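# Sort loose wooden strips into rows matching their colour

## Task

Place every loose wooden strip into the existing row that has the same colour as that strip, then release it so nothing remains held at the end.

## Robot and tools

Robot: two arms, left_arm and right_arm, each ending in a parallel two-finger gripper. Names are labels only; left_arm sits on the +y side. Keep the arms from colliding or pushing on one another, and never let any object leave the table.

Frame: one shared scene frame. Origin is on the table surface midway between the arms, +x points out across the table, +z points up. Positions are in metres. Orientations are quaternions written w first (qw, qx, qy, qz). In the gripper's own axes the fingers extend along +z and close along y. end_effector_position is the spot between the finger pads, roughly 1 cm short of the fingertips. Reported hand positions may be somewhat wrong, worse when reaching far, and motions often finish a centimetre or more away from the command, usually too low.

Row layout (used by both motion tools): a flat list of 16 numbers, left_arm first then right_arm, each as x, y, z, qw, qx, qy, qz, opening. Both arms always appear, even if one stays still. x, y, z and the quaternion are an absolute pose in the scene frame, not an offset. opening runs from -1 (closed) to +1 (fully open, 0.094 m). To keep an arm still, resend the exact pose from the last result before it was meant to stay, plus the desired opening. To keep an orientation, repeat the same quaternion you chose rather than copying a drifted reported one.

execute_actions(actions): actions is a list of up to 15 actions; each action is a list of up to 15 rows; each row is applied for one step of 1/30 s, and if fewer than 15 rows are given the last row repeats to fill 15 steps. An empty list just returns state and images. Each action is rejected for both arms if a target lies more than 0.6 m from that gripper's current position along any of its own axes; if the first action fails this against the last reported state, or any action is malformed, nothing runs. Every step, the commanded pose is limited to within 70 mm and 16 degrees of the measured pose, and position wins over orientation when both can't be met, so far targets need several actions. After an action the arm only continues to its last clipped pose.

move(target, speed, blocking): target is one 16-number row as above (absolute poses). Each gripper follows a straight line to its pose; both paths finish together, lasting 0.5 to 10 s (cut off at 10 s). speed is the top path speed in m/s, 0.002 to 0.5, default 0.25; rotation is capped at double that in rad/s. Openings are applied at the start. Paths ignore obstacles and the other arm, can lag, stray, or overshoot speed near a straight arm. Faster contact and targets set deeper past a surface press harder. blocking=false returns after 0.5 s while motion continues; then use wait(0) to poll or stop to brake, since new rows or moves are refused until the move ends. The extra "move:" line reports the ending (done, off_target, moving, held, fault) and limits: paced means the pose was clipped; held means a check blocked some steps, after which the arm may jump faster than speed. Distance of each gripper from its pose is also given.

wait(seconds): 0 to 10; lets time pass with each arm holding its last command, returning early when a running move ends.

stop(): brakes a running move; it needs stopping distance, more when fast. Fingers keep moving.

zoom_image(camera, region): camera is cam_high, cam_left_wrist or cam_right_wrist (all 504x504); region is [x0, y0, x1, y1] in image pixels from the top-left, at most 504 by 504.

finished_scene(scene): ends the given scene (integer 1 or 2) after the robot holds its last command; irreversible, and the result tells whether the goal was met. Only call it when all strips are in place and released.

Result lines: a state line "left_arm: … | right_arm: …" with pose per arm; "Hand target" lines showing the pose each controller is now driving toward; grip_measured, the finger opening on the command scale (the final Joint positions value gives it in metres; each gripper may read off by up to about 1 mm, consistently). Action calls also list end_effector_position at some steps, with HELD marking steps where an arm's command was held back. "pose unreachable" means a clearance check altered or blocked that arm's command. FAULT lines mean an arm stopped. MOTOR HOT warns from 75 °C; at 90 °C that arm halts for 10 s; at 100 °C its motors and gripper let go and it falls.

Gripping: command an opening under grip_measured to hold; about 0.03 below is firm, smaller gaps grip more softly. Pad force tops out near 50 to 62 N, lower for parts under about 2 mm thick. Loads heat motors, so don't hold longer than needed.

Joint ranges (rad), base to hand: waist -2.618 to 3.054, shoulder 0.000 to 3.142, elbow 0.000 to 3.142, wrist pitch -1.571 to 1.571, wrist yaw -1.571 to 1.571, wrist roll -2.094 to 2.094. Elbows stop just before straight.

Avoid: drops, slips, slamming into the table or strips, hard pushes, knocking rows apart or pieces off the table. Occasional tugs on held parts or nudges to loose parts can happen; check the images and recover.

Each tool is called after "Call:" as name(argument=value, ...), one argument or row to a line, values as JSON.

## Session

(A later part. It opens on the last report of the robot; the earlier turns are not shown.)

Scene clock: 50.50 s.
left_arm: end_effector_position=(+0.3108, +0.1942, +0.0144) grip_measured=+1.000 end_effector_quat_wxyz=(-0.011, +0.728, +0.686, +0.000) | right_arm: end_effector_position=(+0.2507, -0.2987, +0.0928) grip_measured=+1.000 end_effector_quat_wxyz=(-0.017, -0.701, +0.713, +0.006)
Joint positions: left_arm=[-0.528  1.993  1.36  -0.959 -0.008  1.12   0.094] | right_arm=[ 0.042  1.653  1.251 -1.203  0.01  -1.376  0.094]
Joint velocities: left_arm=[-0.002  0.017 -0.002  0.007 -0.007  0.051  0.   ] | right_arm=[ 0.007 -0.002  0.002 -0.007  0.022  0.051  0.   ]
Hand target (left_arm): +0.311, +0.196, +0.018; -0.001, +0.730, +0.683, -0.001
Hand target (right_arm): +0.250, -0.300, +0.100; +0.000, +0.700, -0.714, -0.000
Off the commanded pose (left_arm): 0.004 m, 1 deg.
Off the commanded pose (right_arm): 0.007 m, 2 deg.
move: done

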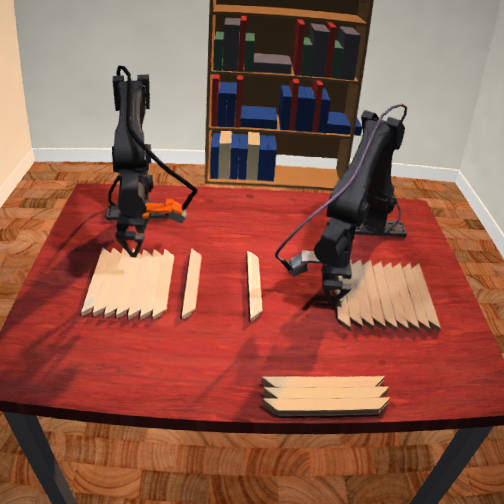

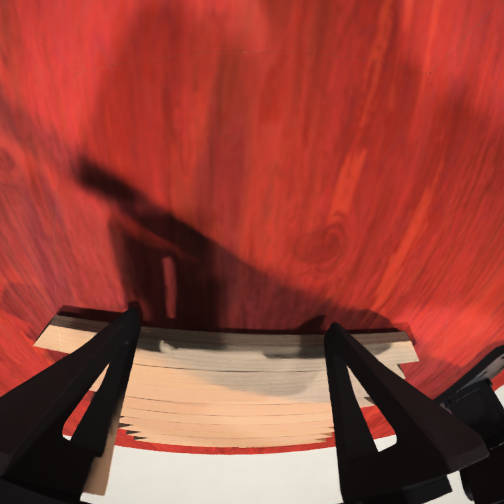

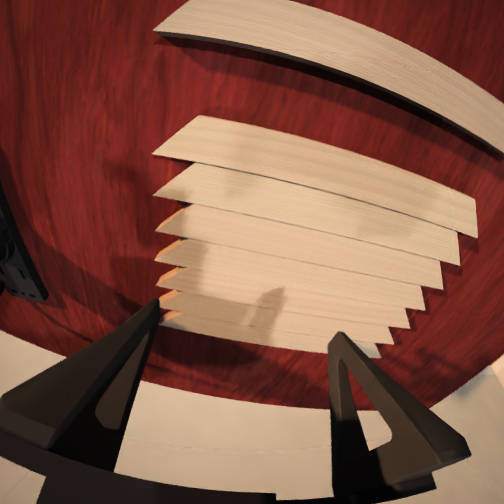

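Call:
move(
  target=[0.312,0.19,0.08,0,0.73,0.683,0,1,0.27,-0.2,0.09,0,-0.71,0.704,0,1],
  speed=0.15,
)

Call:
move(
  target=[0.2,0.38,0.15,0,0.707,0.707,0,1,0.285,0.045,0.06,0,-0.71,0.704,0,1],
)

Call:
move(
  target=[0.2,0.38,0.15,0,0.707,0.707,0,1,0.285,0.045,0.008,0,-0.71,0.704,0,1],
  speed=0.1,
)

Call:
move(
  target=[0.2,0.38,0.15,0,0.707,0.707,0,1,0.292,-0.142,0.022,0,-0.71,0.704,0,1],
  speed=0.08,
)

Call:
move(
  target=[0.2,0.38,0.15,0,0.707,0.707,0,1,0.29,-0.11,0.1,0,-0.71,0.704,0,1],
  speed=0.15,
)

Scene clock: 52.83 s.
left_arm: end_effector_position=(+0.3109, +0.1941, +0.0665) grip_measured=+1.000 end_effector_quat_wxyz=(-0.014, +0.729, +0.684, -0.000) | right_arm: end_effector_position=(+0.2642, -0.2066, +0.0860) grip_measured=+1.000 end_effector_quat_wxyz=(-0.010, -0.711, +0.703, -0.003)
Joint positions: left_arm=[-0.528  1.94   1.501 -1.158 -0.008  1.124  0.094] | right_arm=[ 0.32   1.796  1.39  -1.181  0.012 -1.128  0.094]
Joint velocities: left_arm=[-0.002 -0.017  0.007 -0.007 -0.022 -0.007  0.   ] | right_arm=[-0.007 -0.012  0.007  0.066  0.051 -0.037  0.   ]
Hand target (left_arm): +0.313, +0.190, +0.079; -0.000, +0.730, +0.683, -0.000
Hand target (right_arm): +0.270, -0.200, +0.090; -0.002, +0.710, -0.704, +0.002
Off the commanded pose (left_arm): 0.014 m, 2 deg.
Off the commanded pose (right_arm): 0.010 m, 1 deg.
move: off_target (left_arm)

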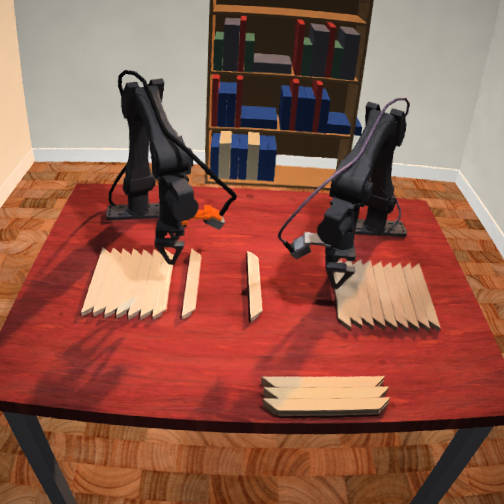

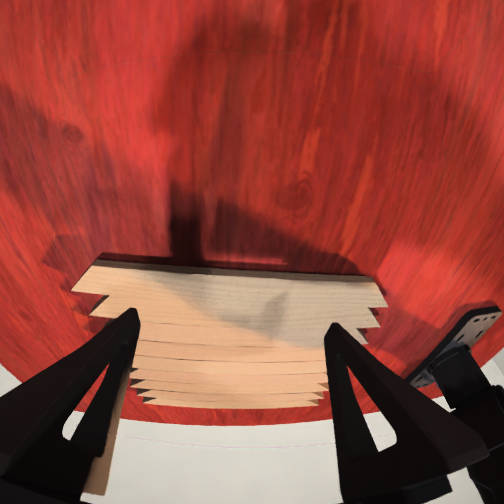

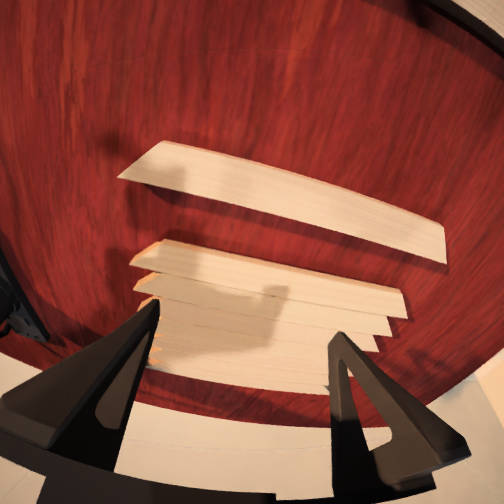

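Scene clock: 54.77 s.
left_arm: end_effector_position=(+0.2070, +0.3781, +0.1509) grip_measured=+1.000 end_effector_quat_wxyz=(+0.000, +0.707, +0.708, +0.005) | right_arm: end_effector_position=(+0.2845, +0.0434, +0.0555) grip_measured=+1.000 end_effector_quat_wxyz=(+0.005, -0.713, +0.701, -0.008)
Joint positions: left_arm=[ 0.032  1.324  1.182 -1.422 -0.006  1.619  0.094] | right_arm=[ 0.767  2.654  2.661 -1.568  0.016 -0.687  0.094]
Joint velocities: left_arm=[-0.002 -0.002 -0.012 -0.081 -0.037  0.022  0.   ] | right_arm=[ 0.002 -0.012 -0.007 -0.051  0.022  0.037  0.   ]
Hand target (left_arm): +0.198, +0.377, +0.152; +0.001, +0.707, +0.707, -0.006
Hand target (right_arm): +0.285, +0.045, +0.059; -0.010, +0.710, -0.704, +0.002
Off the commanded pose (left_arm): 0.007 m, 1 deg.
Off the commanded pose (right_arm): 0.005 m, 1 deg.
joint sent to its limit (right arm) — the command would take joint 4 (wrist pitch) past its lower limit, so that joint was sent only as far as its limit.
move: done

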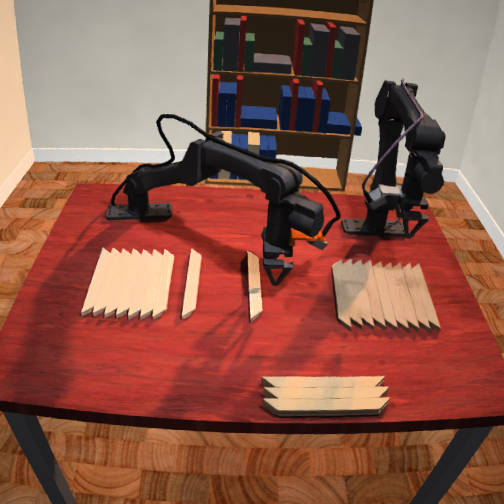

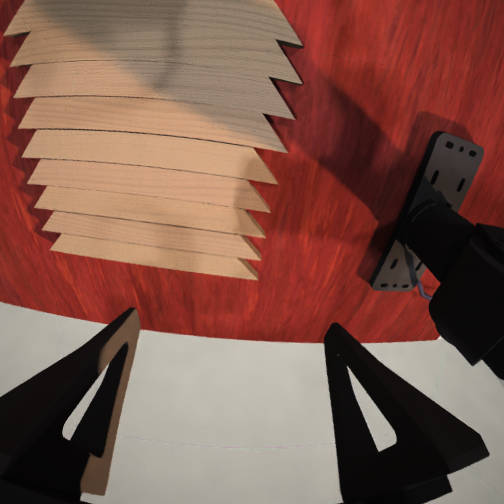

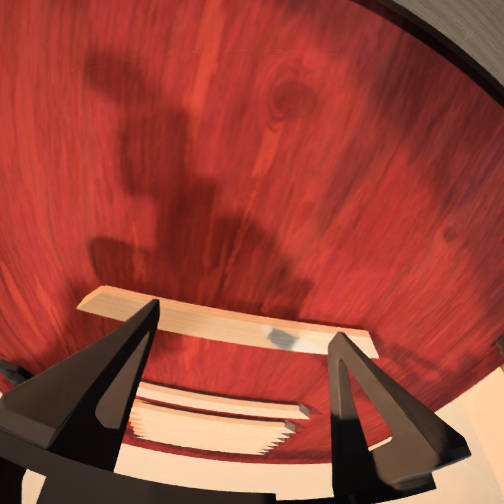

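Scene clock: 55.53 s.
left_arm: end_effector_position=(+0.2070, +0.3783, +0.1509) grip_measured=+1.000 end_effector_quat_wxyz=(+0.000, +0.708, +0.706, +0.005) | right_arm: end_effector_position=(+0.2809, +0.0398, +0.0133) grip_measured=+1.000 end_effector_quat_wxyz=(-0.013, -0.713, +0.701, -0.008)
Joint positions: left_arm=[ 0.032  1.324  1.182 -1.422 -0.006  1.624  0.094] | right_arm=[ 0.767  2.631  2.447 -1.415  0.014 -0.685  0.094]
Joint velocities: left_arm=[-0.007 -0.017  0.007 -0.007 -0.051  0.022  0.   ] | right_arm=[-0.022 -0.027 -0.027  0.007 -0.022  0.051  0.   ]
Hand target (left_arm): +0.200, +0.380, +0.150; -0.000, +0.707, +0.707, -0.000
Hand target (right_arm): +0.285, +0.045, +0.008; +0.002, +0.710, -0.704, +0.000
Off the commanded pose (left_arm): 0.007 m, 1 deg.
Off the commanded pose (right_arm): 0.008 m, 2 deg.
move: done

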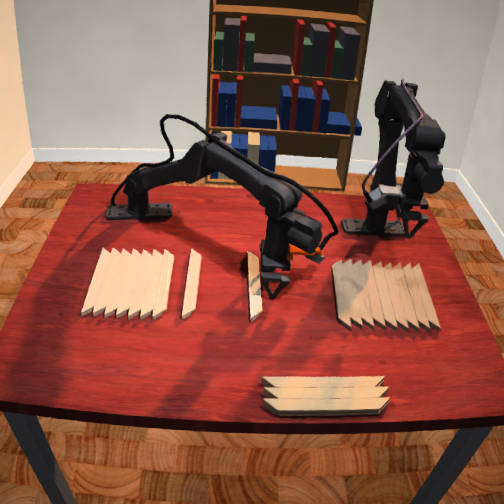

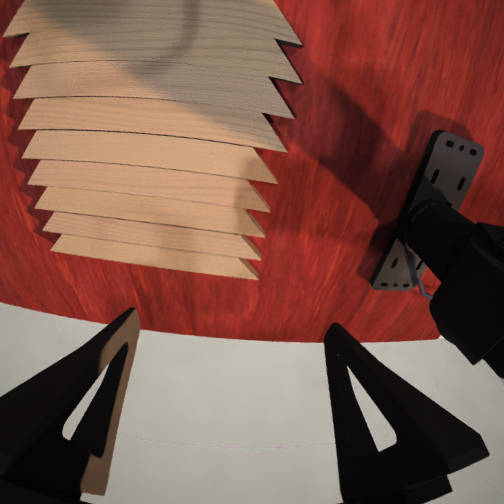

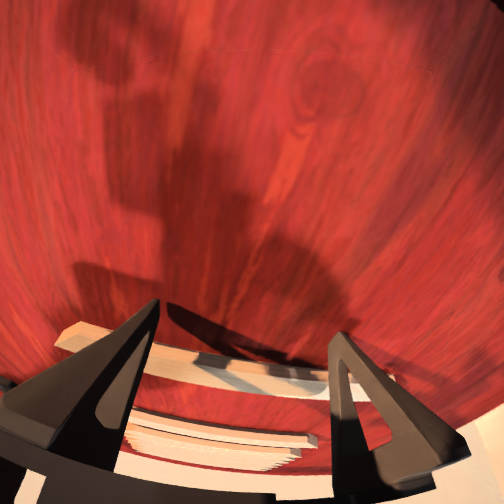

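Scene clock: 58.17 s.
left_arm: end_effector_position=(+0.2070, +0.3785, +0.1509) grip_measured=+1.000 end_effector_quat_wxyz=(-0.000, +0.708, +0.706, +0.005) | right_arm: end_effector_position=(+0.2903, -0.1419, +0.0129) grip_measured=+1.000 end_effector_quat_wxyz=(-0.018, -0.708, +0.706, -0.001)
Joint positions: left_arm=[ 0.032  1.324  1.182 -1.422 -0.008  1.625  0.094] | right_arm=[ 0.442  2.086  1.493 -1.012  0.01  -0.997  0.094]
Joint velocities: left_arm=[ 0.012 -0.007  0.007 -0.007 -0.051 -0.051  0.   ] | right_arm=[-0.002  0.012  0.007  0.066 -0.051 -0.007  0.   ]
Hand target (left_arm): +0.200, +0.380, +0.150; +0.000, +0.707, +0.707, -0.000
Hand target (right_arm): +0.292, -0.142, +0.022; +0.003, +0.710, -0.704, -0.002
Off the commanded pose (left_arm): 0.007 m, 1 deg.
Off the commanded pose (right_arm): 0.009 m, 2 deg.
move: done

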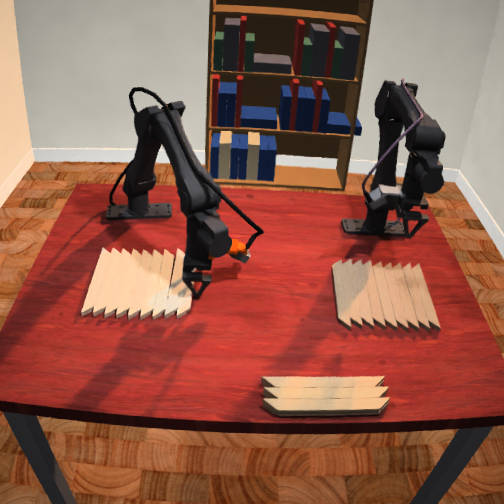

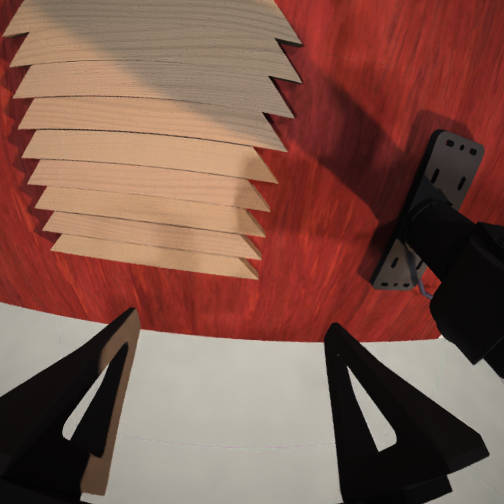

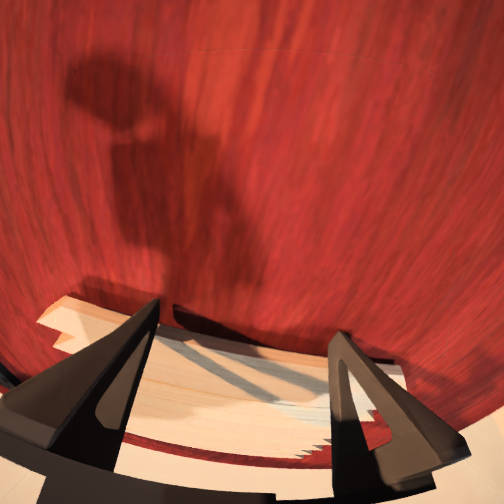

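Scene clock: 59.43 s.
left_arm: end_effector_position=(+0.2070, +0.3786, +0.1509) grip_measured=+1.000 end_effector_quat_wxyz=(-0.001, +0.708, +0.706, +0.005) | right_arm: end_effector_position=(+0.2900, -0.1162, +0.0834) grip_measured=+1.000 end_effector_quat_wxyz=(-0.019, -0.709, +0.705, -0.002)
Joint positions: left_arm=[ 0.032  1.324  1.182 -1.422 -0.008  1.625  0.094] | right_arm=[ 0.497  2.086  1.78  -1.301  0.01  -0.945  0.094]
Joint velocities: left_arm=[ 0.012  0.012 -0.002 -0.007  0.081 -0.066  0.   ] | right_arm=[ 0.007 -0.007 -0.012  0.022  0.007 -0.022  0.   ]
Hand target (left_arm): +0.200, +0.380, +0.150; -0.000, +0.707, +0.707, -0.000
Hand target (right_arm): +0.290, -0.110, +0.100; -0.001, +0.710, -0.704, +0.000
Off the commanded pose (left_arm): 0.007 m, 1 deg.
Off the commanded pose (right_arm): 0.018 m, 2 deg.
move: off_target (right_arm)

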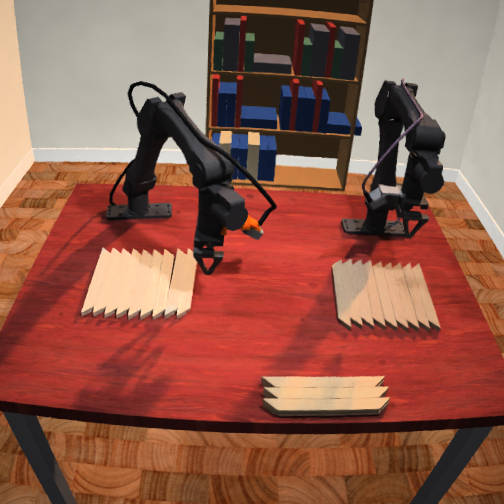

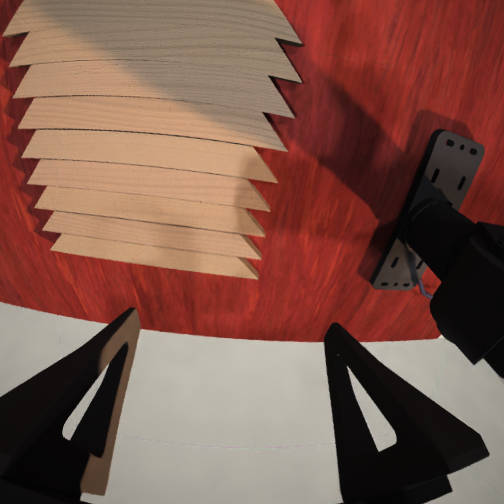

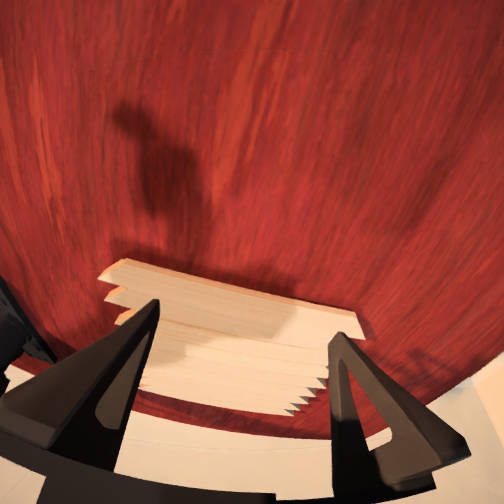

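Call:
finished_scene(
  scene=2,
)

The scene is finished: the task was done.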